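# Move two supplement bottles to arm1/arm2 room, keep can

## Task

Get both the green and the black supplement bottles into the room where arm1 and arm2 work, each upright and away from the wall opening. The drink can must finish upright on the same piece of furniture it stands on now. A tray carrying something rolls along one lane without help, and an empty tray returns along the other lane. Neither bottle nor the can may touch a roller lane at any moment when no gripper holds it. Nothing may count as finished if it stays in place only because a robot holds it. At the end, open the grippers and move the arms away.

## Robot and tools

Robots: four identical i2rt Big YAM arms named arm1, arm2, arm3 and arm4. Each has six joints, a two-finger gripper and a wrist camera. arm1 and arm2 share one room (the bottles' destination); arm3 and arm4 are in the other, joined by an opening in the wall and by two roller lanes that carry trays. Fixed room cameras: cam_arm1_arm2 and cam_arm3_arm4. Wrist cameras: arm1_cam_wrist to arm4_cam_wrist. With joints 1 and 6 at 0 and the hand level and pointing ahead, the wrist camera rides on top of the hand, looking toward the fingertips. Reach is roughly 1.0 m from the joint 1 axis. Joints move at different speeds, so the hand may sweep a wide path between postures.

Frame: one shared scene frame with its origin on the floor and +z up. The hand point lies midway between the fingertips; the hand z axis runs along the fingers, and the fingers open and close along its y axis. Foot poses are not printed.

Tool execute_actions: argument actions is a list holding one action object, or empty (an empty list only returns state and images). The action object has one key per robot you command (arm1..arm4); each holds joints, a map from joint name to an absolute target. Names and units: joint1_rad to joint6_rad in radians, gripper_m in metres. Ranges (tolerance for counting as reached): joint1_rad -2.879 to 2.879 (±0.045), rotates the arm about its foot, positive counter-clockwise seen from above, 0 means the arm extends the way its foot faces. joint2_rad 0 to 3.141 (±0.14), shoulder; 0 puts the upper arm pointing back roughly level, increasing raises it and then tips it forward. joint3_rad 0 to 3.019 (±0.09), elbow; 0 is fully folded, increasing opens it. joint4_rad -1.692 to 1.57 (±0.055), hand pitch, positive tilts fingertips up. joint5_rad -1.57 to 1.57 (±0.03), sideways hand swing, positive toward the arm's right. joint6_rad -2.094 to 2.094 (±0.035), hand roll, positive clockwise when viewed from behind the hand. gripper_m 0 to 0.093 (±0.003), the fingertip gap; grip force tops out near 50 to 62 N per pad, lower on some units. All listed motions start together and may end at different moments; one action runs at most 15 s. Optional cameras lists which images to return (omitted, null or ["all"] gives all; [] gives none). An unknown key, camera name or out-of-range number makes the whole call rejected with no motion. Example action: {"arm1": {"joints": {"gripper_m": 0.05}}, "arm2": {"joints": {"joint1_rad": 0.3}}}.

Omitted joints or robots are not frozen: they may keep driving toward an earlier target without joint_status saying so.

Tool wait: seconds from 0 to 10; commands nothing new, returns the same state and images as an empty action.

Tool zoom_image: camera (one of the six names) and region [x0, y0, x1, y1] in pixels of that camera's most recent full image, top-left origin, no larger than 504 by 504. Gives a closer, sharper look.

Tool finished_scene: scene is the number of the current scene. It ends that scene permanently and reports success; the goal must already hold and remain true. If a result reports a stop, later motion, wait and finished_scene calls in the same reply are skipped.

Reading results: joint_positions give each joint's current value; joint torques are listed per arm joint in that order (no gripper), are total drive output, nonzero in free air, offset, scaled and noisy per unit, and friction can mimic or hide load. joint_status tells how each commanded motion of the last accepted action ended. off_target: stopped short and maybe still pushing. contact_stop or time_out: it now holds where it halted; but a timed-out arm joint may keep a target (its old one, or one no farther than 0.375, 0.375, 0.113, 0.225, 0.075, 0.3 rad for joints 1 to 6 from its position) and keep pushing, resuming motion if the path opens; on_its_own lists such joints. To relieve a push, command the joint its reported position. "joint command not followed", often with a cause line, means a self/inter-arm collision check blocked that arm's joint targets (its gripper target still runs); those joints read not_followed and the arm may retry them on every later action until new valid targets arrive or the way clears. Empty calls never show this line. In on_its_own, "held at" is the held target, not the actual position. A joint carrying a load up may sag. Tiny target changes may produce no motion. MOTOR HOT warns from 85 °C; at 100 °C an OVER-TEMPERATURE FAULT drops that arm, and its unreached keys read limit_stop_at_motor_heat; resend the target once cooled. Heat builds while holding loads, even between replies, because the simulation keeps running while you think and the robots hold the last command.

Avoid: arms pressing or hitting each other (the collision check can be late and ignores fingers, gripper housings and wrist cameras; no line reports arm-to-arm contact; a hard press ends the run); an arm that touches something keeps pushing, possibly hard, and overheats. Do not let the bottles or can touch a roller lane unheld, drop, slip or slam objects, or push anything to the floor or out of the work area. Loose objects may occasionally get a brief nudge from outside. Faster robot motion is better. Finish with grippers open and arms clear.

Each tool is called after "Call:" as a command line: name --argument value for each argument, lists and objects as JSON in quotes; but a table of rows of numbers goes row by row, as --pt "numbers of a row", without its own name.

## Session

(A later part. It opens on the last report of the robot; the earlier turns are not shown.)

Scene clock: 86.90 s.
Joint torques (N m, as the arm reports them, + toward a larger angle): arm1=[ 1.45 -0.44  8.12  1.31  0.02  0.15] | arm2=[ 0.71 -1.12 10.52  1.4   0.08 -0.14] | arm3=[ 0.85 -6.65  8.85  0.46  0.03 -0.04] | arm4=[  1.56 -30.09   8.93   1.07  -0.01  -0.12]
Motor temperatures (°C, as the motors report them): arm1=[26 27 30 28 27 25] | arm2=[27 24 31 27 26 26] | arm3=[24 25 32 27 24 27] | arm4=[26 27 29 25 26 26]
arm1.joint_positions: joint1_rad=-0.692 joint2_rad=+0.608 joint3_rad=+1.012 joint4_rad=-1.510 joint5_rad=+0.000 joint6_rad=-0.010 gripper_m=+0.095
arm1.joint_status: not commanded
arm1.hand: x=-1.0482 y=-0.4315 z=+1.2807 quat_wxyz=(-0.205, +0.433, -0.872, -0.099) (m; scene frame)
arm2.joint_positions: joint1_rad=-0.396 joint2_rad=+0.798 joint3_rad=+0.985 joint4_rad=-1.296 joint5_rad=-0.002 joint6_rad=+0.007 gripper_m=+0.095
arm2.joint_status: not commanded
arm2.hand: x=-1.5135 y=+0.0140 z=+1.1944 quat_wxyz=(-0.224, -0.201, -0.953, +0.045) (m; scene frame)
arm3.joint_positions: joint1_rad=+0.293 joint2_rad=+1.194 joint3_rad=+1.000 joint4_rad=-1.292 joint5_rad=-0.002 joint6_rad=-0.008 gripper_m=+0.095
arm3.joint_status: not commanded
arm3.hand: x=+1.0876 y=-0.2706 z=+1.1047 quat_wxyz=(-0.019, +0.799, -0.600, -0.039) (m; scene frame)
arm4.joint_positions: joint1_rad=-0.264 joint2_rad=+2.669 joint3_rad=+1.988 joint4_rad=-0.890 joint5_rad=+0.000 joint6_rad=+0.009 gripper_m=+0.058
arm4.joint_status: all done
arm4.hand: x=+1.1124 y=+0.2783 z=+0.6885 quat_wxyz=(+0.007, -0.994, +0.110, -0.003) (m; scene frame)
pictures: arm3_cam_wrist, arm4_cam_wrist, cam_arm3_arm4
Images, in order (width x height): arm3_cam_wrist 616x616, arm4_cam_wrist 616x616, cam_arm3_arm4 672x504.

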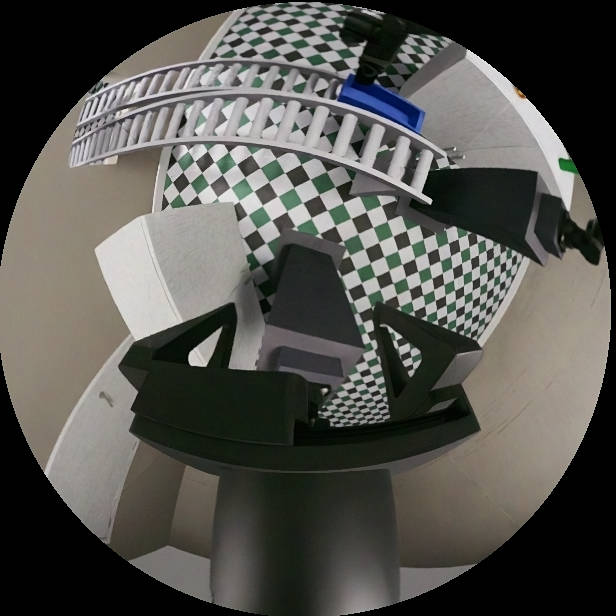

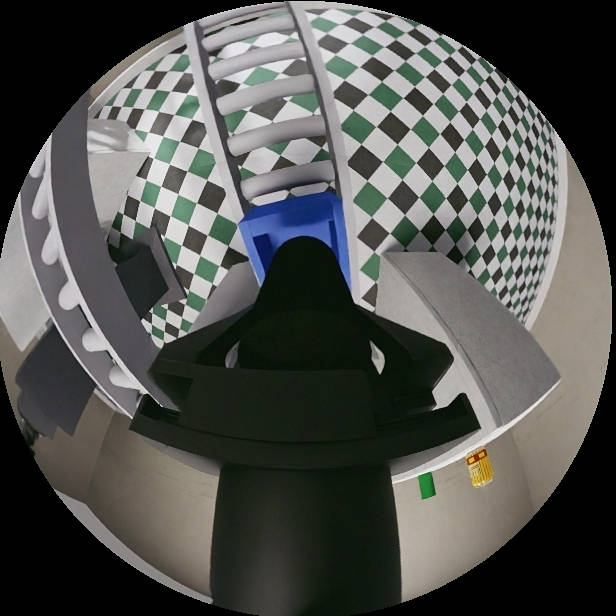

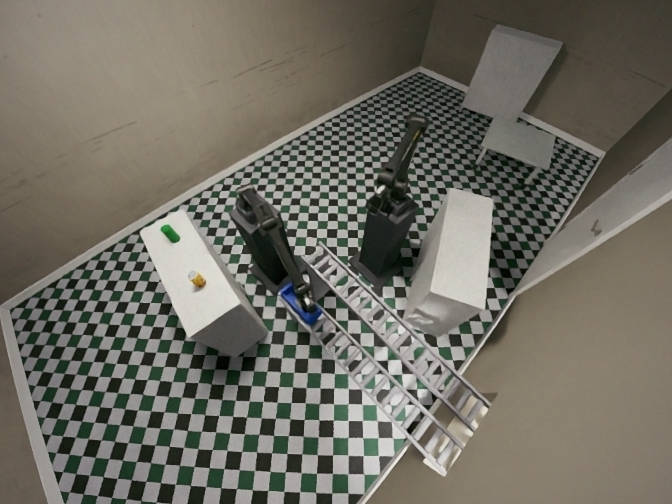

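Call:
execute_actions --actions '[{"arm4":{"joints":{"joint2_rad":2.72,"joint3_rad":2.01,"joint4_rad":-0.79}}}]' --cameras '["arm4_cam_wrist","arm3_cam_wrist"]'

Call:
zoom_image --camera "arm3_cam_wrist" --region '[310, 0, 470, 160]'

Scene clock: 92.33 s.
Joint torques (N m, as the arm reports them, + toward a larger angle): arm1=[ 0.98 -0.47  8.05  1.38  0.04  0.15] | arm2=[ 1.06 -1.74 10.3   1.48  0.13 -0.1 ] | arm3=[ 0.27 -6.19  8.67  0.29  0.05  0.01] | arm4=[  1.36 -28.59   7.81   1.07   0.    -0.13]
Motor temperatures (°C, as the motors report them): arm1=[26 27 30 28 27 25] | arm2=[27 24 31 27 26 26] | arm3=[24 25 32 27 24 27] | arm4=[26 27 29 25 26 26]
arm1.joint_positions: joint1_rad=-0.692 joint2_rad=+0.608 joint3_rad=+1.012 joint4_rad=-1.510 joint5_rad=+0.000 joint6_rad=-0.010 gripper_m=+0.095
arm1.joint_status: not commanded
arm1.hand: x=-1.0482 y=-0.4315 z=+1.2807 quat_wxyz=(-0.205, +0.433, -0.872, -0.099) (m; scene frame)
arm2.joint_positions: joint1_rad=-0.396 joint2_rad=+0.798 joint3_rad=+0.985 joint4_rad=-1.296 joint5_rad=-0.002 joint6_rad=+0.007 gripper_m=+0.095
arm2.joint_status: not commanded
arm2.hand: x=-1.5135 y=+0.0140 z=+1.1944 quat_wxyz=(-0.224, -0.201, -0.953, +0.045) (m; scene frame)
arm3.joint_positions: joint1_rad=+0.293 joint2_rad=+1.194 joint3_rad=+1.000 joint4_rad=-1.292 joint5_rad=-0.002 joint6_rad=-0.008 gripper_m=+0.095
arm3.joint_status: not commanded
arm3.hand: x=+1.0876 y=-0.2706 z=+1.1047 quat_wxyz=(-0.019, +0.799, -0.600, -0.039) (m; scene frame)
arm4.joint_positions: joint1_rad=-0.264 joint2_rad=+2.753 joint3_rad=+1.988 joint4_rad=-0.801 joint5_rad=+0.000 joint6_rad=+0.009 gripper_m=+0.058
arm4.joint_status: all done
arm4.hand: x=+1.1247 y=+0.2764 z=+0.6327 quat_wxyz=(+0.007, -0.994, +0.110, -0.001) (m; scene frame)
pictures: arm3_cam_wrist, arm4_cam_wrist
Images, in order (width x height): arm3_cam_wrist 616x616, arm4_cam_wrist 616x616.

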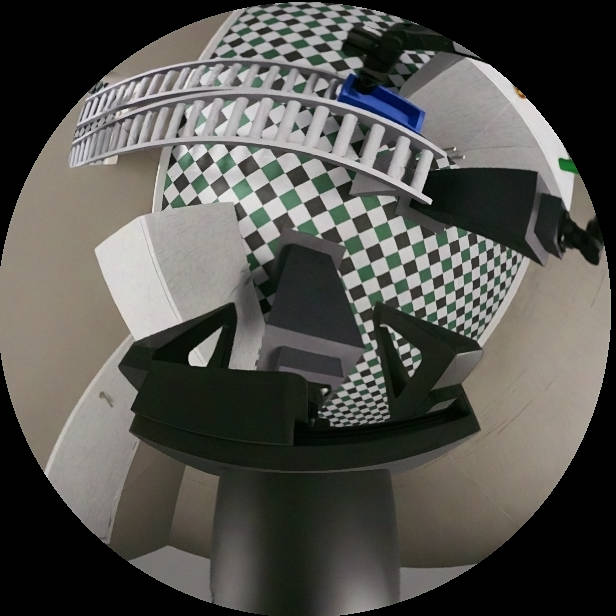

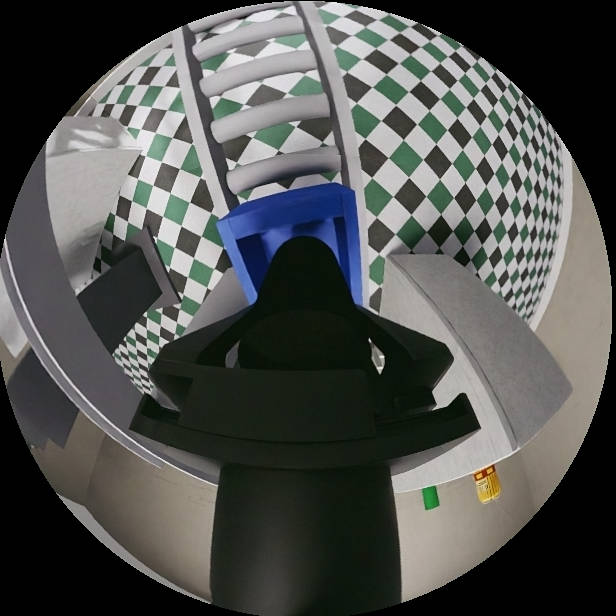

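Region (310, 0, 470, 160) of arm3_cam_wrist's 616x616 image, scaled by 3.150, with more detail than that image has.

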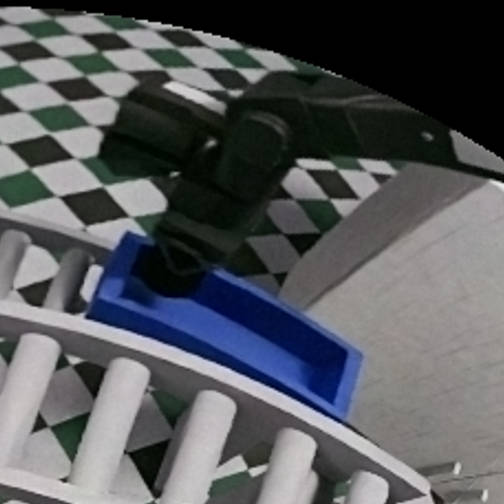

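Call:
execute_actions --actions '[{"arm4":{"joints":{"joint2_rad":2.80,"joint3_rad":2.075,"joint4_rad":-0.78}}}]' --cameras '["arm4_cam_wrist"]'

Scene clock: 101.00 s.
Joint torques (N m, as the arm reports them, + toward a larger angle): arm1=[ 1.24 -0.22  8.08  1.34  0.02  0.18] | arm2=[ 1.19 -1.75 10.41  1.32  0.13 -0.12] | arm3=[ 0.65 -6.3   8.88  0.38  0.07 -0.06] | arm4=[  1.37 -27.45   9.09   0.92  -0.01  -0.12]
Motor temperatures (°C, as the motors report them): arm1=[26 27 30 28 27 25] | arm2=[27 24 31 27 26 26] | arm3=[24 25 32 27 24 27] | arm4=[26 28 29 25 26 26]
arm1.joint_positions: joint1_rad=-0.692 joint2_rad=+0.608 joint3_rad=+1.012 joint4_rad=-1.510 joint5_rad=+0.000 joint6_rad=-0.010 gripper_m=+0.095
arm1.joint_status: not commanded
arm1.hand: x=-1.0482 y=-0.4315 z=+1.2807 quat_wxyz=(-0.205, +0.433, -0.872, -0.099) (m; scene frame)
arm2.joint_positions: joint1_rad=-0.396 joint2_rad=+0.798 joint3_rad=+0.985 joint4_rad=-1.296 joint5_rad=-0.002 joint6_rad=+0.007 gripper_m=+0.095
arm2.joint_status: not commanded
arm2.hand: x=-1.5135 y=+0.0140 z=+1.1944 quat_wxyz=(-0.224, -0.201, -0.953, +0.045) (m; scene frame)
arm3.joint_positions: joint1_rad=+0.293 joint2_rad=+1.194 joint3_rad=+1.000 joint4_rad=-1.292 joint5_rad=-0.002 joint6_rad=-0.008 gripper_m=+0.095
arm3.joint_status: not commanded
arm3.hand: x=+1.0876 y=-0.2706 z=+1.1047 quat_wxyz=(-0.019, +0.799, -0.600, -0.039) (m; scene frame)
arm4.joint_positions: joint1_rad=-0.264 joint2_rad=+2.824 joint3_rad=+2.032 joint4_rad=-0.788 joint5_rad=+0.000 joint6_rad=+0.009 gripper_m=+0.058
arm4.joint_status: all done
arm4.hand: x=+1.1306 y=+0.2757 z=+0.5988 quat_wxyz=(+0.006, -0.994, +0.110, -0.008) (m; scene frame)
pictures: arm4_cam_wrist
Images, in order (width x height): arm4_cam_wrist 616x616.

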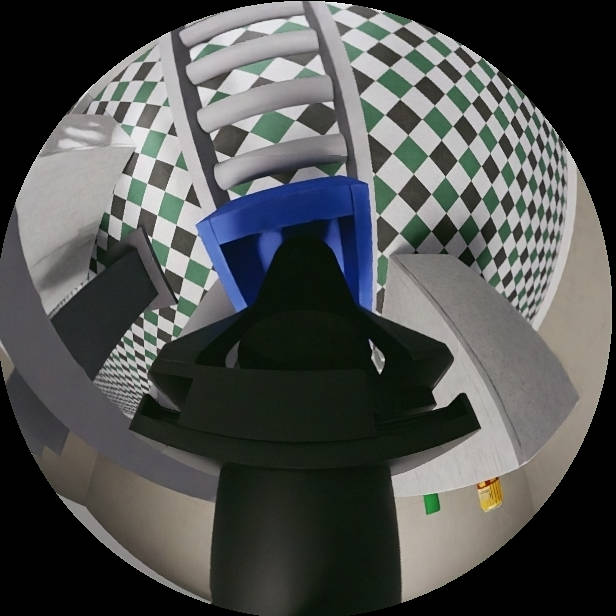

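Call:
execute_actions --actions '[{"arm4":{"joints":{"joint2_rad":2.87,"joint3_rad":2.15}}}]' --cameras '["arm4_cam_wrist","arm3_cam_wrist"]'

Call:
zoom_image --camera "arm3_cam_wrist" --region '[310, 0, 470, 160]'

Scene clock: 105.23 s.
Joint torques (N m, as the arm reports them, + toward a larger angle): arm1=[ 1.13 -0.44  8.07  1.37  0.02  0.16] | arm2=[ 1.38 -1.85 10.4   1.56  0.05 -0.11] | arm3=[ 0.42 -6.14  8.82  0.22  0.06 -0.01] | arm4=[  1.42 -27.38   9.48   0.91   0.    -0.12]
Motor temperatures (°C, as the motors report them): arm1=[26 27 30 28 27 25] | arm2=[27 24 31 27 26 26] | arm3=[24 25 32 27 24 27] | arm4=[26 28 29 25 26 26]
arm1.joint_positions: joint1_rad=-0.692 joint2_rad=+0.608 joint3_rad=+1.012 joint4_rad=-1.510 joint5_rad=+0.000 joint6_rad=-0.010 gripper_m=+0.095
arm1.joint_status: not commanded
arm1.hand: x=-1.0482 y=-0.4315 z=+1.2807 quat_wxyz=(-0.205, +0.433, -0.872, -0.099) (m; scene frame)
arm2.joint_positions: joint1_rad=-0.396 joint2_rad=+0.798 joint3_rad=+0.985 joint4_rad=-1.296 joint5_rad=-0.002 joint6_rad=+0.007 gripper_m=+0.095
arm2.joint_status: not commanded
arm2.hand: x=-1.5135 y=+0.0140 z=+1.1944 quat_wxyz=(-0.224, -0.201, -0.953, +0.045) (m; scene frame)
arm3.joint_positions: joint1_rad=+0.293 joint2_rad=+1.194 joint3_rad=+1.000 joint4_rad=-1.292 joint5_rad=-0.002 joint6_rad=-0.008 gripper_m=+0.095
arm3.joint_status: not commanded
arm3.hand: x=+1.0876 y=-0.2706 z=+1.1047 quat_wxyz=(-0.019, +0.799, -0.600, -0.039) (m; scene frame)
arm4.joint_positions: joint1_rad=-0.264 joint2_rad=+2.888 joint3_rad=+2.103 joint4_rad=-0.787 joint5_rad=+0.000 joint6_rad=+0.009 gripper_m=+0.058
arm4.joint_status: all done
arm4.hand: x=+1.1242 y=+0.2773 z=+0.5762 quat_wxyz=(+0.007, -0.994, +0.110, -0.004) (m; scene frame)
pictures: arm3_cam_wrist, arm4_cam_wrist
Images, in order (width x height): arm3_cam_wrist 616x616, arm4_cam_wrist 616x616.

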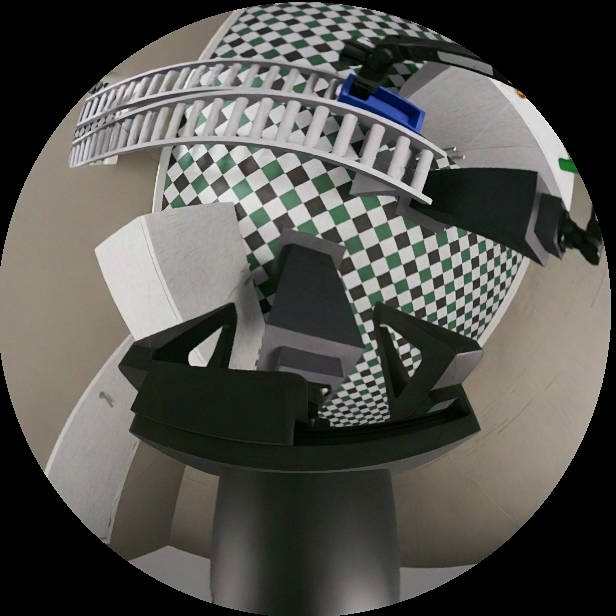

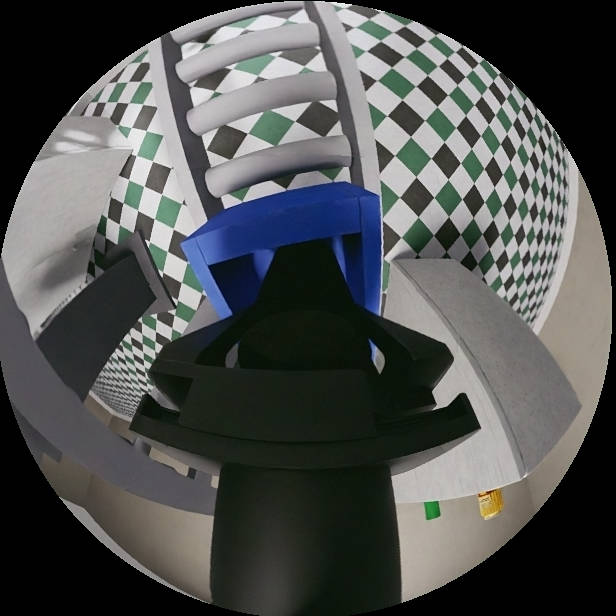

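Region (310, 0, 470, 160) of arm3_cam_wrist's 616x616 image, scaled by 3.150, with more detail than that image has.

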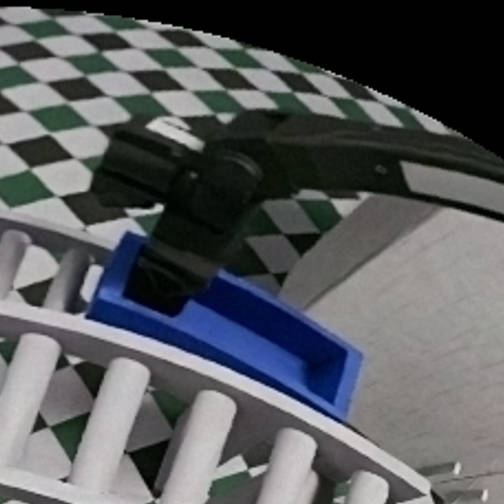

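Call:
execute_actions --actions '[{"arm4":{"joints":{"joint2_rad":2.93,"joint3_rad":2.195,"joint4_rad":-0.77}}}]' --cameras '["arm4_cam_wrist"]'

Scene clock: 109.57 s.
Joint torques (N m, as the arm reports them, + toward a larger angle): arm1=[ 1.24 -0.29  8.02  1.38  0.02  0.17] | arm2=[ 0.86 -1.09 10.43  1.46  0.08 -0.13] | arm3=[-0.11 -6.46  8.81  0.34  0.06 -0.03] | arm4=[  1.35 -27.11   8.96   1.01   0.01  -0.12]
Motor temperatures (°C, as the motors report them): arm1=[26 27 30 28 27 25] | arm2=[27 24 31 27 26 26] | arm3=[24 25 32 27 24 27] | arm4=[26 28 29 25 26 26]
arm1.joint_positions: joint1_rad=-0.692 joint2_rad=+0.608 joint3_rad=+1.012 joint4_rad=-1.510 joint5_rad=+0.000 joint6_rad=-0.010 gripper_m=+0.095
arm1.joint_status: not commanded
arm1.hand: x=-1.0482 y=-0.4315 z=+1.2807 quat_wxyz=(-0.205, +0.433, -0.872, -0.099) (m; scene frame)
arm2.joint_positions: joint1_rad=-0.396 joint2_rad=+0.798 joint3_rad=+0.985 joint4_rad=-1.296 joint5_rad=-0.002 joint6_rad=+0.007 gripper_m=+0.095
arm2.joint_status: not commanded
arm2.hand: x=-1.5135 y=+0.0140 z=+1.1944 quat_wxyz=(-0.224, -0.201, -0.953, +0.045) (m; scene frame)
arm3.joint_positions: joint1_rad=+0.293 joint2_rad=+1.194 joint3_rad=+1.000 joint4_rad=-1.292 joint5_rad=-0.002 joint6_rad=-0.008 gripper_m=+0.095
arm3.joint_status: not commanded
arm3.hand: x=+1.0876 y=-0.2706 z=+1.1047 quat_wxyz=(-0.019, +0.799, -0.600, -0.039) (m; scene frame)
arm4.joint_positions: joint1_rad=-0.264 joint2_rad=+2.944 joint3_rad=+2.154 joint4_rad=-0.778 joint5_rad=+0.000 joint6_rad=+0.009 gripper_m=+0.058
arm4.joint_status: all done
arm4.hand: x=+1.1238 y=+0.2777 z=+0.5533 quat_wxyz=(+0.007, -0.994, +0.110, -0.002) (m; scene frame)
pictures: arm4_cam_wrist
Images, in order (width x height): arm4_cam_wrist 616x616.

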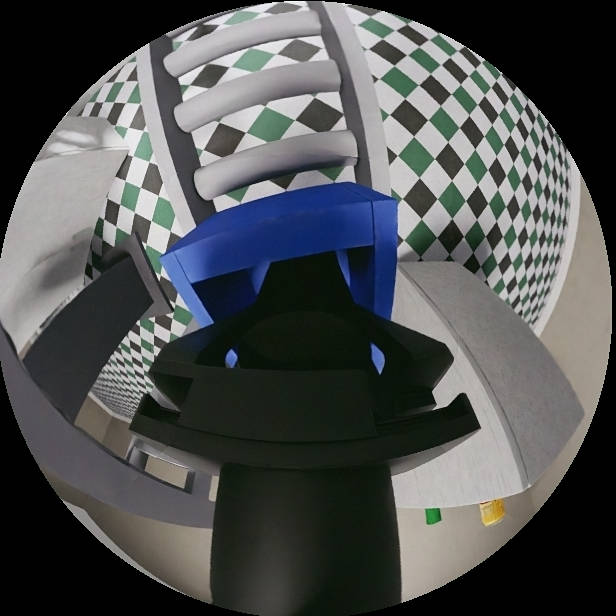

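Still no floor contact; lower more.

Call:
execute_actions --actions '[{"arm4":{"joints":{"joint2_rad":2.975,"joint3_rad":2.235}}}]' --cameras '["arm4_cam_wrist"]'

Scene clock: 112.13 s.
Joint torques (N m, as the arm reports them, + toward a larger angle): arm1=[ 1.21 -0.21  8.    1.33  0.02  0.16] | arm2=[ 1.39 -1.08 10.27  1.43  0.07 -0.06] | arm3=[ 0.67 -5.4   8.81  0.26  0.1  -0.02] | arm4=[  1.4  -24.96   9.19   1.02   0.05  -0.12]
Motor temperatures (°C, as the motors report them): arm1=[26 27 30 28 27 25] | arm2=[27 24 31 27 26 26] | arm3=[24 25 32 27 24 27] | arm4=[26 28 29 25 26 26]
arm1.joint_positions: joint1_rad=-0.692 joint2_rad=+0.608 joint3_rad=+1.012 joint4_rad=-1.510 joint5_rad=+0.000 joint6_rad=-0.010 gripper_m=+0.095
arm1.joint_status: not commanded
arm1.hand: x=-1.0482 y=-0.4315 z=+1.2807 quat_wxyz=(-0.205, +0.433, -0.872, -0.099) (m; scene frame)
arm2.joint_positions: joint1_rad=-0.396 joint2_rad=+0.798 joint3_rad=+0.985 joint4_rad=-1.296 joint5_rad=-0.002 joint6_rad=+0.007 gripper_m=+0.095
arm2.joint_status: not commanded
arm2.hand: x=-1.5135 y=+0.0140 z=+1.1944 quat_wxyz=(-0.224, -0.201, -0.953, +0.045) (m; scene frame)
arm3.joint_positions: joint1_rad=+0.293 joint2_rad=+1.194 joint3_rad=+1.000 joint4_rad=-1.292 joint5_rad=-0.002 joint6_rad=-0.008 gripper_m=+0.095
arm3.joint_status: not commanded
arm3.hand: x=+1.0876 y=-0.2706 z=+1.1047 quat_wxyz=(-0.019, +0.799, -0.600, -0.039) (m; scene frame)
arm4.joint_positions: joint1_rad=-0.263 joint2_rad=+2.961 joint3_rad=+2.194 joint4_rad=-0.778 joint5_rad=-0.001 joint6_rad=+0.009 gripper_m=+0.058
arm4.joint_status: all done
arm4.hand: x=+1.1121 y=+0.2796 z=+0.5529 quat_wxyz=(+0.007, -0.994, +0.110, +0.010) (m; scene frame)
pictures: arm4_cam_wrist
Images, in order (width x height): arm4_cam_wrist 616x616.

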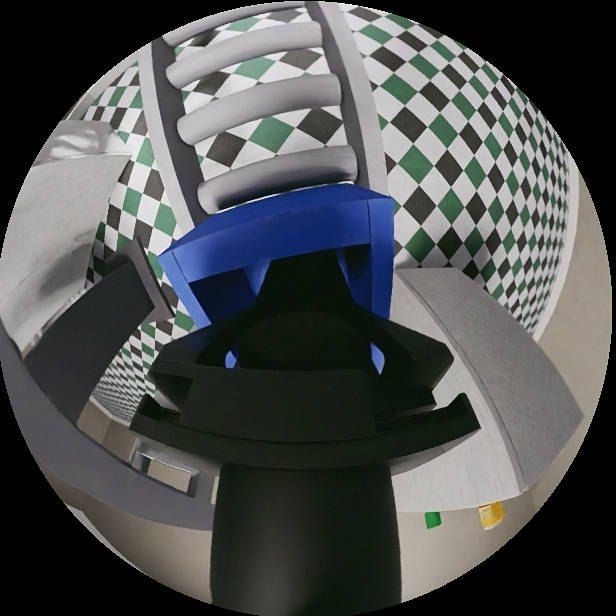

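Call:
execute_actions --actions '[{"arm4":{"joints":{"gripper_m":0.078,"joint2_rad":2.93}}}]' --cameras '[]'

Call:
execute_actions --actions '[{"arm4":{"joints":{"joint2_rad":2.72,"joint3_rad":2.03,"joint4_rad":-0.79}}}]' --cameras '["arm4_cam_wrist"]'

Call:
execute_actions --actions '[{"arm4":{"joints":{"joint2_rad":1.85,"joint3_rad":1.45,"joint4_rad":-1.1,"gripper_m":0.093}}}]' --cameras '["arm4_cam_wrist"]'

Call:
execute_actions --actions '[{"arm4":{"joints":{"joint1_rad":-2.15}}}]' --cameras '[]'

Call:
execute_actions --actions '[{"arm4":{"joints":{"joint2_rad":1.96,"joint3_rad":1.40,"joint4_rad":-0.965}}}]' --cameras '["arm4_cam_wrist"]'

Scene clock: 117.80 s.
Joint torques (N m, as the arm reports them, + toward a larger angle): arm1=[ 1.28 -0.36  8.07  1.37  0.04  0.16] | arm2=[ 1.25 -1.45 10.33  1.4   0.07 -0.1 ] | arm3=[ 0.95 -5.61  8.68  0.39  0.   -0.05] | arm4=[  1.19 -28.78   9.19   1.02   0.13  -0.12]
Motor temperatures (°C, as the motors report them): arm1=[26 27 30 28 27 25] | arm2=[27 24 32 27 26 26] | arm3=[24 25 32 27 24 27] | arm4=[26 28 29 25 26 26]
arm1.joint_positions: joint1_rad=-0.692 joint2_rad=+0.608 joint3_rad=+1.012 joint4_rad=-1.510 joint5_rad=+0.000 joint6_rad=-0.010 gripper_m=+0.095
arm1.joint_status: not commanded
arm1.hand: x=-1.0482 y=-0.4315 z=+1.2807 quat_wxyz=(-0.205, +0.433, -0.872, -0.099) (m; scene frame)
arm2.joint_positions: joint1_rad=-0.396 joint2_rad=+0.798 joint3_rad=+0.985 joint4_rad=-1.296 joint5_rad=-0.002 joint6_rad=+0.007 gripper_m=+0.095
arm2.joint_status: not commanded
arm2.hand: x=-1.5135 y=+0.0140 z=+1.1944 quat_wxyz=(-0.224, -0.201, -0.953, +0.045) (m; scene frame)
arm3.joint_positions: joint1_rad=+0.293 joint2_rad=+1.194 joint3_rad=+1.000 joint4_rad=-1.292 joint5_rad=-0.002 joint6_rad=-0.008 gripper_m=+0.095
arm3.joint_status: not commanded
arm3.hand: x=+1.0876 y=-0.2706 z=+1.1047 quat_wxyz=(-0.019, +0.799, -0.600, -0.039) (m; scene frame)
arm4.joint_positions: joint1_rad=-0.261 joint2_rad=+2.961 joint3_rad=+2.194 joint4_rad=-0.778 joint5_rad=-0.003 joint6_rad=+0.008 gripper_m=+0.078
arm4.joint_status: all done
arm4.hand: x=+1.1115 y=+0.2777 z=+0.5532 quat_wxyz=(+0.006, -0.994, +0.109, +0.010) (m; scene frame)
pictures: none
No camera images: the call's "cameras" was empty. Leave "cameras" out to get every camera's image.

Scene clock: 119.17 s.
Joint torques (N m, as the arm reports them, + toward a larger angle): arm1=[ 1.34 -0.32  8.13  1.35  0.03  0.15] | arm2=[ 1.   -0.76 10.53  1.48  0.13 -0.12] | arm3=[ 0.58 -5.94  8.85  0.3   0.04 -0.07] | arm4=[  1.2  -26.41   7.04   0.59   0.07  -0.12]
Motor temperatures (°C, as the motors report them): arm1=[26 27 30 28 27 25] | arm2=[27 24 32 27 26 26] | arm3=[24 25 32 27 24 27] | arm4=[26 28 29 25 26 26]
arm1.joint_positions: joint1_rad=-0.692 joint2_rad=+0.608 joint3_rad=+1.012 joint4_rad=-1.510 joint5_rad=+0.000 joint6_rad=-0.010 gripper_m=+0.095
arm1.joint_status: not commanded
arm1.hand: x=-1.0482 y=-0.4315 z=+1.2807 quat_wxyz=(-0.205, +0.433, -0.872, -0.099) (m; scene frame)
arm2.joint_positions: joint1_rad=-0.396 joint2_rad=+0.798 joint3_rad=+0.985 joint4_rad=-1.296 joint5_rad=-0.002 joint6_rad=+0.007 gripper_m=+0.095
arm2.joint_status: not commanded
arm2.hand: x=-1.5135 y=+0.0140 z=+1.1944 quat_wxyz=(-0.224, -0.201, -0.953, +0.045) (m; scene frame)
arm3.joint_positions: joint1_rad=+0.293 joint2_rad=+1.194 joint3_rad=+1.000 joint4_rad=-1.292 joint5_rad=-0.002 joint6_rad=-0.008 gripper_m=+0.095
arm3.joint_status: not commanded
arm3.hand: x=+1.0876 y=-0.2706 z=+1.1047 quat_wxyz=(-0.019, +0.799, -0.600, -0.039) (m; scene frame)
arm4.joint_positions: joint1_rad=-0.261 joint2_rad=+2.721 joint3_rad=+2.027 joint4_rad=-0.784 joint5_rad=-0.001 joint6_rad=+0.008 gripper_m=+0.078
arm4.joint_status: all done
arm4.hand: x=+1.0879 y=+0.2814 z=+0.6658 quat_wxyz=(+0.010, -0.993, +0.108, +0.043) (m; scene frame)
pictures: arm4_cam_wrist
Images, in order (width x height): arm4_cam_wrist 616x616.

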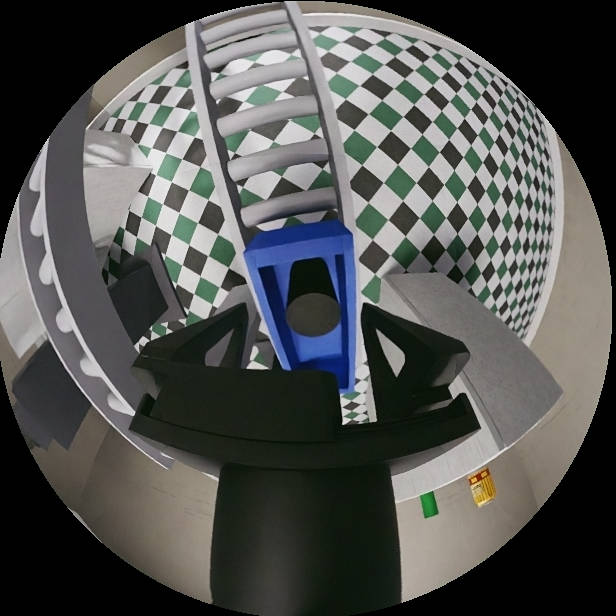

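Scene clock: 120.90 s.
Joint torques (N m, as the arm reports them, + toward a larger angle): arm1=[ 1.31 -0.36  8.05  1.38  0.02  0.17] | arm2=[ 0.88 -1.15 10.29  1.63  0.11 -0.13] | arm3=[ 0.32 -6.07  8.72  0.27  0.04  0.01] | arm4=[  1.23 -19.62   8.67   0.33   0.07  -0.12]
Motor temperatures (°C, as the motors report them): arm1=[26 27 30 28 27 25] | arm2=[27 24 32 27 26 26] | arm3=[24 25 32 27 24 27] | arm4=[26 28 29 25 26 26]
arm1.joint_positions: joint1_rad=-0.692 joint2_rad=+0.608 joint3_rad=+1.012 joint4_rad=-1.510 joint5_rad=+0.000 joint6_rad=-0.010 gripper_m=+0.095
arm1.joint_status: not commanded
arm1.hand: x=-1.0482 y=-0.4315 z=+1.2807 quat_wxyz=(-0.205, +0.433, -0.872, -0.099) (m; scene frame)
arm2.joint_positions: joint1_rad=-0.396 joint2_rad=+0.798 joint3_rad=+0.985 joint4_rad=-1.296 joint5_rad=-0.002 joint6_rad=+0.007 gripper_m=+0.095
arm2.joint_status: not commanded
arm2.hand: x=-1.5135 y=+0.0140 z=+1.1944 quat_wxyz=(-0.224, -0.201, -0.953, +0.045) (m; scene frame)
arm3.joint_positions: joint1_rad=+0.293 joint2_rad=+1.194 joint3_rad=+1.000 joint4_rad=-1.292 joint5_rad=-0.002 joint6_rad=-0.008 gripper_m=+0.095
arm3.joint_status: not commanded
arm3.hand: x=+1.0876 y=-0.2706 z=+1.1047 quat_wxyz=(-0.019, +0.799, -0.600, -0.039) (m; scene frame)
arm4.joint_positions: joint1_rad=-0.261 joint2_rad=+1.861 joint3_rad=+1.442 joint4_rad=-1.091 joint5_rad=-0.001 joint6_rad=+0.008 gripper_m=+0.093
arm4.joint_status: all done
arm4.hand: x=+1.2342 y=+0.2456 z=+1.0057 quat_wxyz=(+0.009, -0.994, +0.108, +0.027) (m; scene frame)
pictures: arm4_cam_wrist
Images, in order (width x height): arm4_cam_wrist 616x616.

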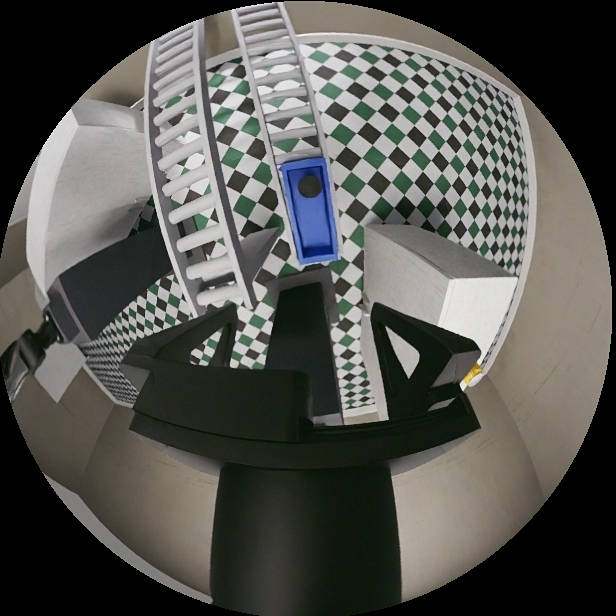

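Scene clock: 122.93 s.
Joint torques (N m, as the arm reports them, + toward a larger angle): arm1=[ 1.11 -0.4   8.04  1.39  0.03  0.17] | arm2=[ 1.2  -1.   10.33  1.29  0.15 -0.19] | arm3=[ 0.72 -5.73  8.86  0.29  0.06 -0.01] | arm4=[  1.78 -19.19   8.6    0.42  -0.04  -0.12]
Motor temperatures (°C, as the motors report them): arm1=[26 27 30 28 27 25] | arm2=[27 24 32 27 26 26] | arm3=[24 25 32 27 24 27] | arm4=[26 28 29 25 26 26]
arm1.joint_positions: joint1_rad=-0.692 joint2_rad=+0.608 joint3_rad=+1.012 joint4_rad=-1.510 joint5_rad=+0.000 joint6_rad=-0.010 gripper_m=+0.095
arm1.joint_status: not commanded
arm1.hand: x=-1.0482 y=-0.4315 z=+1.2807 quat_wxyz=(-0.205, +0.433, -0.872, -0.099) (m; scene frame)
arm2.joint_positions: joint1_rad=-0.396 joint2_rad=+0.798 joint3_rad=+0.985 joint4_rad=-1.296 joint5_rad=-0.002 joint6_rad=+0.007 gripper_m=+0.095
arm2.joint_status: not commanded
arm2.hand: x=-1.5135 y=+0.0140 z=+1.1944 quat_wxyz=(-0.224, -0.201, -0.953, +0.045) (m; scene frame)
arm3.joint_positions: joint1_rad=+0.293 joint2_rad=+1.194 joint3_rad=+1.000 joint4_rad=-1.292 joint5_rad=-0.002 joint6_rad=-0.008 gripper_m=+0.095
arm3.joint_status: not commanded
arm3.hand: x=+1.0876 y=-0.2706 z=+1.1047 quat_wxyz=(-0.019, +0.799, -0.600, -0.039) (m; scene frame)
arm4.joint_positions: joint1_rad=-2.160 joint2_rad=+1.861 joint3_rad=+1.442 joint4_rad=-1.091 joint5_rad=+0.001 joint6_rad=+0.008 gripper_m=+0.093
arm4.joint_status: all done
arm4.hand: x=+2.0679 y=+0.6089 z=+1.0165 quat_wxyz=(+0.033, -0.490, +0.871, +0.018) (m; scene frame)
pictures: none
No camera images: the call's "cameras" was empty. Leave "cameras" out to get every camera's image.

Scene clock: 123.97 s.
Joint torques (N m, as the arm reports them, + toward a larger angle): arm1=[ 1.16 -0.33  8.01  1.37  0.03  0.16] | arm2=[ 1.64 -1.78 10.53  1.47  0.11 -0.14] | arm3=[ 0.4  -5.82  8.74  0.44  0.04 -0.04] | arm4=[  1.84 -21.21   8.24   1.18  -0.04  -0.12]
Motor temperatures (°C, as the motors report them): arm1=[26 27 30 28 27 25] | arm2=[27 24 32 27 26 26] | arm3=[24 25 32 27 24 27] | arm4=[26 28 29 25 26 26]
arm1.joint_positions: joint1_rad=-0.692 joint2_rad=+0.608 joint3_rad=+1.012 joint4_rad=-1.510 joint5_rad=+0.000 joint6_rad=-0.010 gripper_m=+0.095
arm1.joint_status: not commanded
arm1.hand: x=-1.0482 y=-0.4315 z=+1.2807 quat_wxyz=(-0.205, +0.433, -0.872, -0.099) (m; scene frame)
arm2.joint_positions: joint1_rad=-0.396 joint2_rad=+0.798 joint3_rad=+0.985 joint4_rad=-1.296 joint5_rad=-0.002 joint6_rad=+0.007 gripper_m=+0.095
arm2.joint_status: not commanded
arm2.hand: x=-1.5135 y=+0.0140 z=+1.1944 quat_wxyz=(-0.224, -0.201, -0.953, +0.045) (m; scene frame)
arm3.joint_positions: joint1_rad=+0.293 joint2_rad=+1.194 joint3_rad=+1.000 joint4_rad=-1.292 joint5_rad=-0.002 joint6_rad=-0.008 gripper_m=+0.095
arm3.joint_status: not commanded
arm3.hand: x=+1.0876 y=-0.2706 z=+1.1047 quat_wxyz=(-0.019, +0.799, -0.600, -0.039) (m; scene frame)
arm4.joint_positions: joint1_rad=-2.160 joint2_rad=+1.985 joint3_rad=+1.385 joint4_rad=-0.977 joint5_rad=+0.001 joint6_rad=+0.008 gripper_m=+0.093
arm4.joint_status: all done
arm4.hand: x=+2.0639 y=+0.6023 z=+0.9320 quat_wxyz=(+0.004, -0.490, +0.872, +0.002) (m; scene frame)
pictures: arm4_cam_wrist
Images, in order (width x height): arm4_cam_wrist 616x616.

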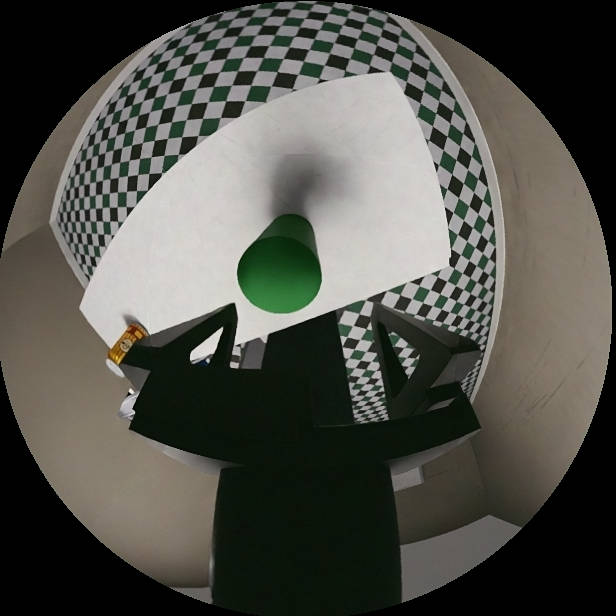

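Call:
execute_actions --actions '[{"arm4":{"joints":{"joint1_rad":-2.12}}}]' --cameras '[]'

Call:
execute_actions --actions '[{"arm4":{"joints":{"joint2_rad":2.105,"joint3_rad":1.385,"joint4_rad":-0.797}}}]' --cameras '["arm4_cam_wrist"]'

Call:
execute_actions --actions '[{"arm4":{"joints":{"gripper_m":0.03}}}]' --cameras '["arm4_cam_wrist"]'

Scene clock: 130.20 s.
Joint torques (N m, as the arm reports them, + toward a larger angle): arm1=[ 1.28 -0.42  8.14  1.36  0.03  0.16] | arm2=[ 1.29 -1.65 10.2   1.32  0.18 -0.15] | arm3=[ 0.35 -5.06  8.76  0.22  0.09 -0.03] | arm4=[  1.5  -21.17   8.26   1.16  -0.03  -0.12]
Motor temperatures (°C, as the motors report them): arm1=[26 27 30 28 27 25] | arm2=[27 24 32 27 26 26] | arm3=[24 25 32 27 24 27] | arm4=[26 28 29 25 26 26]
arm1.joint_positions: joint1_rad=-0.692 joint2_rad=+0.608 joint3_rad=+1.012 joint4_rad=-1.510 joint5_rad=+0.000 joint6_rad=-0.010 gripper_m=+0.095
arm1.joint_status: not commanded
arm1.hand: x=-1.0482 y=-0.4315 z=+1.2807 quat_wxyz=(-0.205, +0.433, -0.872, -0.099) (m; scene frame)
arm2.joint_positions: joint1_rad=-0.396 joint2_rad=+0.798 joint3_rad=+0.985 joint4_rad=-1.296 joint5_rad=-0.002 joint6_rad=+0.007 gripper_m=+0.095
arm2.joint_status: not commanded
arm2.hand: x=-1.5135 y=+0.0140 z=+1.1944 quat_wxyz=(-0.224, -0.201, -0.953, +0.045) (m; scene frame)
arm3.joint_positions: joint1_rad=+0.293 joint2_rad=+1.194 joint3_rad=+1.000 joint4_rad=-1.292 joint5_rad=-0.002 joint6_rad=-0.008 gripper_m=+0.095
arm3.joint_status: not commanded
arm3.hand: x=+1.0876 y=-0.2706 z=+1.1047 quat_wxyz=(-0.019, +0.799, -0.600, -0.039) (m; scene frame)
arm4.joint_positions: joint1_rad=-2.124 joint2_rad=+1.985 joint3_rad=+1.385 joint4_rad=-0.977 joint5_rad=+0.001 joint6_rad=+0.008 gripper_m=+0.093
arm4.joint_status: all done
arm4.hand: x=+2.0466 y=+0.6123 z=+0.9320 quat_wxyz=(+0.004, -0.506, +0.863, +0.002) (m; scene frame)
pictures: none
No camera images: the call's "cameras" was empty. Leave "cameras" out to get every camera's image.

Scene clock: 131.30 s.
Joint torques (N m, as the arm reports them, + toward a larger angle): arm1=[ 1.27 -0.35  8.08  1.36  0.02  0.15] | arm2=[ 0.82 -0.94 10.34  1.4   0.09 -0.12] | arm3=[ 1.04 -5.98  8.85  0.19  0.08  0.02] | arm4=[  1.32 -22.25   7.5    1.18  -0.04  -0.12]
Motor temperatures (°C, as the motors report them): arm1=[26 27 30 28 27 25] | arm2=[27 24 32 27 26 26] | arm3=[24 25 32 27 24 27] | arm4=[26 28 29 25 26 26]
arm1.joint_positions: joint1_rad=-0.692 joint2_rad=+0.608 joint3_rad=+1.012 joint4_rad=-1.510 joint5_rad=+0.000 joint6_rad=-0.010 gripper_m=+0.095
arm1.joint_status: not commanded
arm1.hand: x=-1.0482 y=-0.4315 z=+1.2807 quat_wxyz=(-0.205, +0.433, -0.872, -0.099) (m; scene frame)
arm2.joint_positions: joint1_rad=-0.396 joint2_rad=+0.798 joint3_rad=+0.985 joint4_rad=-1.296 joint5_rad=-0.002 joint6_rad=+0.007 gripper_m=+0.095
arm2.joint_status: not commanded
arm2.hand: x=-1.5135 y=+0.0140 z=+1.1944 quat_wxyz=(-0.224, -0.201, -0.953, +0.045) (m; scene frame)
arm3.joint_positions: joint1_rad=+0.293 joint2_rad=+1.194 joint3_rad=+1.000 joint4_rad=-1.292 joint5_rad=-0.002 joint6_rad=-0.008 gripper_m=+0.095
arm3.joint_status: not commanded
arm3.hand: x=+1.0876 y=-0.2706 z=+1.1047 quat_wxyz=(-0.019, +0.799, -0.600, -0.039) (m; scene frame)
arm4.joint_positions: joint1_rad=-2.124 joint2_rad=+2.131 joint3_rad=+1.371 joint4_rad=-0.809 joint5_rad=+0.001 joint6_rad=+0.008 gripper_m=+0.093
arm4.joint_status: all done
arm4.hand: x=+2.0510 y=+0.6201 z=+0.8499 quat_wxyz=(+0.007, -0.506, +0.862, +0.004) (m; scene frame)
pictures: arm4_cam_wrist
Images, in order (width x height): arm4_cam_wrist 616x616.

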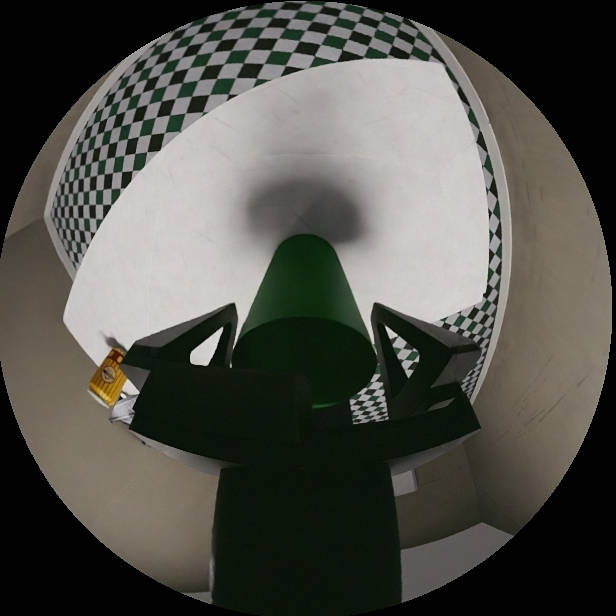

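Scene clock: 131.93 s.
Joint torques (N m, as the arm reports them, + toward a larger angle): arm1=[ 0.93 -0.22  8.1   1.34  0.03  0.17] | arm2=[ 1.2  -1.18 10.42  1.47  0.12 -0.12] | arm3=[ 0.83 -5.76  8.9   0.31  0.08 -0.04] | arm4=[  1.32 -22.22   7.44   1.15  -0.05  -0.12]
Motor temperatures (°C, as the motors report them): arm1=[26 27 30 28 27 25] | arm2=[27 24 32 27 26 26] | arm3=[24 25 32 27 24 27] | arm4=[26 28 29 25 26 26]
arm1.joint_positions: joint1_rad=-0.692 joint2_rad=+0.608 joint3_rad=+1.012 joint4_rad=-1.510 joint5_rad=+0.000 joint6_rad=-0.010 gripper_m=+0.095
arm1.joint_status: not commanded
arm1.hand: x=-1.0482 y=-0.4315 z=+1.2807 quat_wxyz=(-0.205, +0.433, -0.872, -0.099) (m; scene frame)
arm2.joint_positions: joint1_rad=-0.396 joint2_rad=+0.798 joint3_rad=+0.985 joint4_rad=-1.296 joint5_rad=-0.002 joint6_rad=+0.007 gripper_m=+0.095
arm2.joint_status: not commanded
arm2.hand: x=-1.5135 y=+0.0140 z=+1.1944 quat_wxyz=(-0.224, -0.201, -0.953, +0.045) (m; scene frame)
arm3.joint_positions: joint1_rad=+0.293 joint2_rad=+1.194 joint3_rad=+1.000 joint4_rad=-1.292 joint5_rad=-0.002 joint6_rad=-0.008 gripper_m=+0.095
arm3.joint_status: not commanded
arm3.hand: x=+1.0876 y=-0.2706 z=+1.1047 quat_wxyz=(-0.019, +0.799, -0.600, -0.039) (m; scene frame)
arm4.joint_positions: joint1_rad=-2.124 joint2_rad=+2.131 joint3_rad=+1.371 joint4_rad=-0.809 joint5_rad=+0.001 joint6_rad=+0.008 gripper_m=+0.065
arm4.joint_status: gripper_m off_target (ended at +0.065, target +0.030)
arm4.hand: x=+2.0510 y=+0.6202 z=+0.8499 quat_wxyz=(+0.008, -0.506, +0.862, +0.004) (m; scene frame)
pictures: arm4_cam_wrist
Images, in order (width x height): arm4_cam_wrist 616x616.

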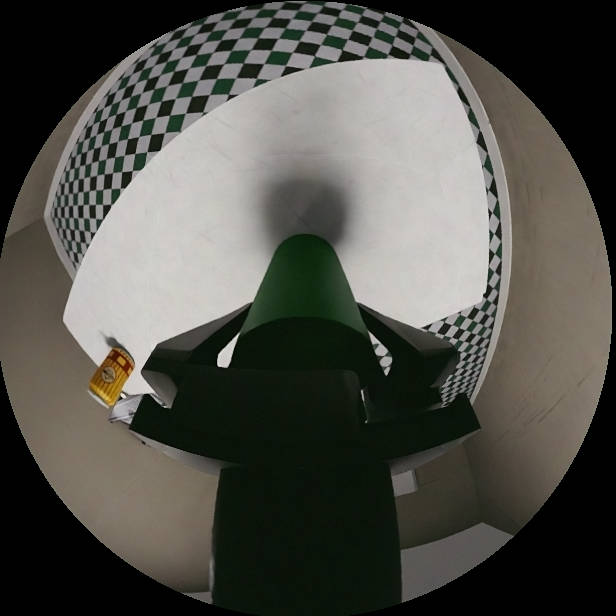

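Call:
execute_actions --actions '[{"arm4":{"joints":{"joint2_rad":1.78,"joint3_rad":1.4,"joint4_rad":-1.13}}}]' --cameras '[]'

Call:
execute_actions --actions '[{"arm4":{"joints":{"joint1_rad":-0.335,"joint6_rad":0.26}}}]' --cameras '[]'

Call:
execute_actions --actions '[{"arm4":{"joints":{"joint2_rad":2.425,"joint3_rad":1.34,"joint4_rad":-0.435}}}]' --cameras '["arm4_cam_wrist","arm3_cam_wrist"]'

Call:
zoom_image --camera "arm3_cam_wrist" --region '[310, 0, 470, 160]'

Scene clock: 142.70 s.
Joint torques (N m, as the arm reports them, + toward a larger angle): arm1=[ 1.42 -0.16  8.07  1.35  0.04  0.15] | arm2=[ 1.51 -1.2  10.38  1.59  0.09 -0.16] | arm3=[ 1.71 -5.91  8.87  0.27  0.02 -0.02] | arm4=[  1.23 -19.67   9.74   0.39  -0.04  -0.12]
Motor temperatures (°C, as the motors report them): arm1=[26 27 30 28 27 25] | arm2=[27 24 32 27 26 26] | arm3=[24 25 32 27 24 27] | arm4=[26 28 29 25 26 26]
arm1.joint_positions: joint1_rad=-0.692 joint2_rad=+0.608 joint3_rad=+1.012 joint4_rad=-1.510 joint5_rad=+0.000 joint6_rad=-0.010 gripper_m=+0.095
arm1.joint_status: not commanded
arm1.hand: x=-1.0482 y=-0.4315 z=+1.2807 quat_wxyz=(-0.205, +0.433, -0.872, -0.099) (m; scene frame)
arm2.joint_positions: joint1_rad=-0.396 joint2_rad=+0.798 joint3_rad=+0.985 joint4_rad=-1.296 joint5_rad=-0.002 joint6_rad=+0.007 gripper_m=+0.095
arm2.joint_status: not commanded
arm2.hand: x=-1.5135 y=+0.0140 z=+1.1944 quat_wxyz=(-0.224, -0.201, -0.953, +0.045) (m; scene frame)
arm3.joint_positions: joint1_rad=+0.293 joint2_rad=+1.194 joint3_rad=+1.000 joint4_rad=-1.292 joint5_rad=-0.002 joint6_rad=-0.008 gripper_m=+0.095
arm3.joint_status: not commanded
arm3.hand: x=+1.0876 y=-0.2706 z=+1.1047 quat_wxyz=(-0.019, +0.799, -0.600, -0.039) (m; scene frame)
arm4.joint_positions: joint1_rad=-2.124 joint2_rad=+1.808 joint3_rad=+1.371 joint4_rad=-1.121 joint5_rad=+0.001 joint6_rad=+0.008 gripper_m=+0.065
arm4.joint_status: all done
arm4.hand: x=+2.0344 y=+0.5901 z=+1.0180 quat_wxyz=(+0.012, -0.506, +0.862, +0.006) (m; scene frame)
pictures: none
No camera images: the call's "cameras" was empty. Leave "cameras" out to get every camera's image.

Scene clock: 144.67 s.
Joint torques (N m, as the arm reports them, + toward a larger angle): arm1=[ 1.22 -0.27  8.11  1.36  0.03  0.16] | arm2=[ 1.25 -1.99 10.43  1.47  0.12 -0.19] | arm3=[ 0.5  -6.19  9.06  0.24  0.02 -0.04] | arm4=[ -0.45 -19.74   9.84   0.28   0.14   0.1 ]
Motor temperatures (°C, as the motors report them): arm1=[26 27 30 28 27 25] | arm2=[27 24 32 27 26 26] | arm3=[24 25 32 27 24 27] | arm4=[26 28 29 25 26 26]
arm1.joint_positions: joint1_rad=-0.692 joint2_rad=+0.608 joint3_rad=+1.012 joint4_rad=-1.510 joint5_rad=+0.000 joint6_rad=-0.010 gripper_m=+0.095
arm1.joint_status: not commanded
arm1.hand: x=-1.0482 y=-0.4315 z=+1.2807 quat_wxyz=(-0.205, +0.433, -0.872, -0.099) (m; scene frame)
arm2.joint_positions: joint1_rad=-0.396 joint2_rad=+0.798 joint3_rad=+0.985 joint4_rad=-1.296 joint5_rad=-0.002 joint6_rad=+0.007 gripper_m=+0.095
arm2.joint_status: not commanded
arm2.hand: x=-1.5135 y=+0.0140 z=+1.1944 quat_wxyz=(-0.224, -0.201, -0.953, +0.045) (m; scene frame)
arm3.joint_positions: joint1_rad=+0.293 joint2_rad=+1.194 joint3_rad=+1.000 joint4_rad=-1.292 joint5_rad=-0.002 joint6_rad=-0.008 gripper_m=+0.095
arm3.joint_status: not commanded
arm3.hand: x=+1.0876 y=-0.2706 z=+1.1047 quat_wxyz=(-0.019, +0.799, -0.600, -0.039) (m; scene frame)
arm4.joint_positions: joint1_rad=-0.325 joint2_rad=+1.808 joint3_rad=+1.371 joint4_rad=-1.121 joint5_rad=-0.002 joint6_rad=+0.249 gripper_m=+0.065
arm4.joint_status: all done
arm4.hand: x=+1.2745 y=+0.2713 z=+1.0084 quat_wxyz=(+0.006, -0.966, +0.258, +0.004) (m; scene frame)
pictures: none
No camera images: the call's "cameras" was empty. Leave "cameras" out to get every camera's image.

Scene clock: 146.27 s.
Joint torques (N m, as the arm reports them, + toward a larger angle): arm1=[ 1.14 -0.37  8.09  1.3   0.03  0.15] | arm2=[ 1.75 -1.4  10.46  1.29  0.1  -0.14] | arm3=[ 1.13 -6.18  8.7   0.33  0.03 -0.03] | arm4=[ -0.24 -22.2    5.86   1.     0.13   0.09]
Motor temperatures (°C, as the motors report them): arm1=[26 27 30 28 27 25] | arm2=[27 24 32 27 26 26] | arm3=[24 25 32 27 24 27] | arm4=[26 28 29 25 26 26]
arm1.joint_positions: joint1_rad=-0.692 joint2_rad=+0.608 joint3_rad=+1.012 joint4_rad=-1.510 joint5_rad=+0.000 joint6_rad=-0.010 gripper_m=+0.095
arm1.joint_status: not commanded
arm1.hand: x=-1.0482 y=-0.4315 z=+1.2807 quat_wxyz=(-0.205, +0.433, -0.872, -0.099) (m; scene frame)
arm2.joint_positions: joint1_rad=-0.396 joint2_rad=+0.798 joint3_rad=+0.985 joint4_rad=-1.296 joint5_rad=-0.002 joint6_rad=+0.007 gripper_m=+0.095
arm2.joint_status: not commanded
arm2.hand: x=-1.5135 y=+0.0140 z=+1.1944 quat_wxyz=(-0.224, -0.201, -0.953, +0.045) (m; scene frame)
arm3.joint_positions: joint1_rad=+0.293 joint2_rad=+1.194 joint3_rad=+1.000 joint4_rad=-1.292 joint5_rad=-0.002 joint6_rad=-0.008 gripper_m=+0.095
arm3.joint_status: not commanded
arm3.hand: x=+1.0876 y=-0.2706 z=+1.1047 quat_wxyz=(-0.019, +0.799, -0.600, -0.039) (m; scene frame)
arm4.joint_positions: joint1_rad=-0.325 joint2_rad=+2.453 joint3_rad=+1.312 joint4_rad=-0.444 joint5_rad=-0.002 joint6_rad=+0.249 gripper_m=+0.065
arm4.joint_status: all done
arm4.hand: x=+1.2897 y=+0.2721 z=+0.6592 quat_wxyz=(+0.006, -0.966, +0.259, -0.009) (m; scene frame)
pictures: arm3_cam_wrist, arm4_cam_wrist
Images, in order (width x height): arm3_cam_wrist 616x616, arm4_cam_wrist 616x616.

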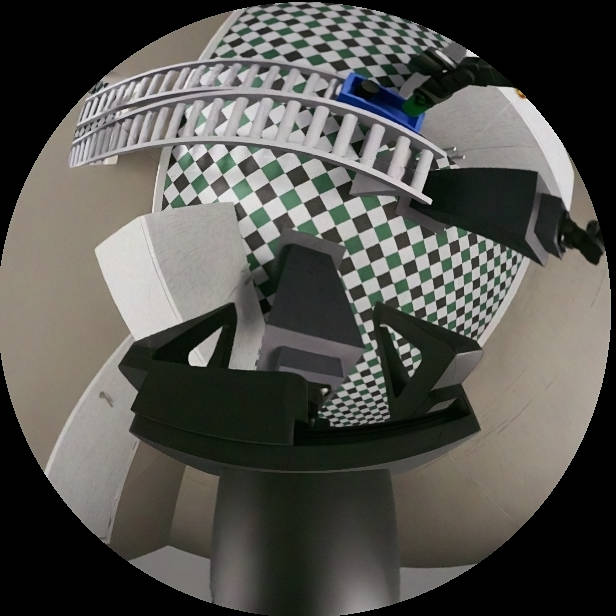

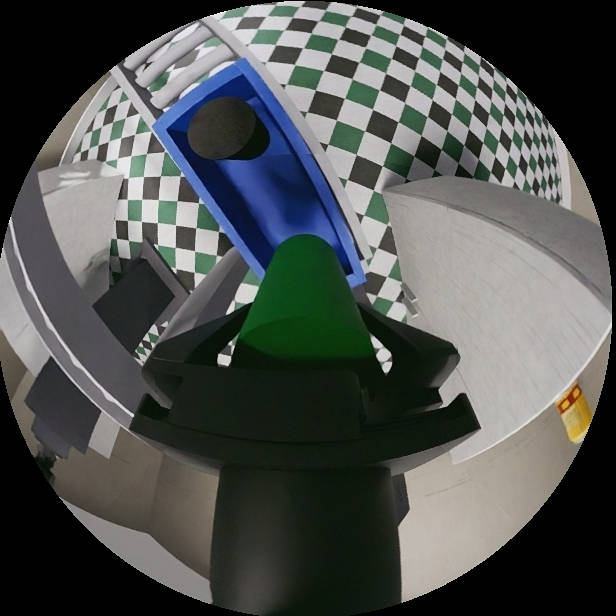

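Region (310, 0, 470, 160) of arm3_cam_wrist's 616x616 image, scaled by 3.150, with more detail than that image has.

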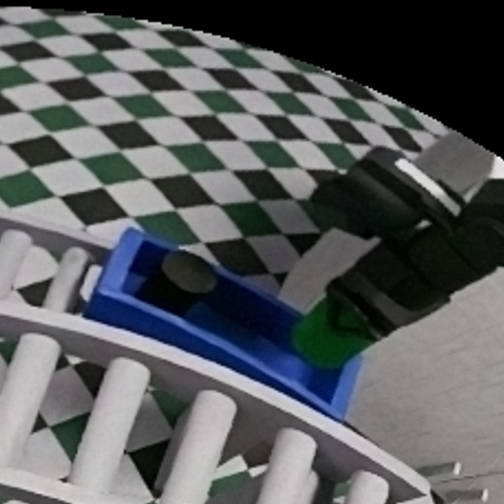

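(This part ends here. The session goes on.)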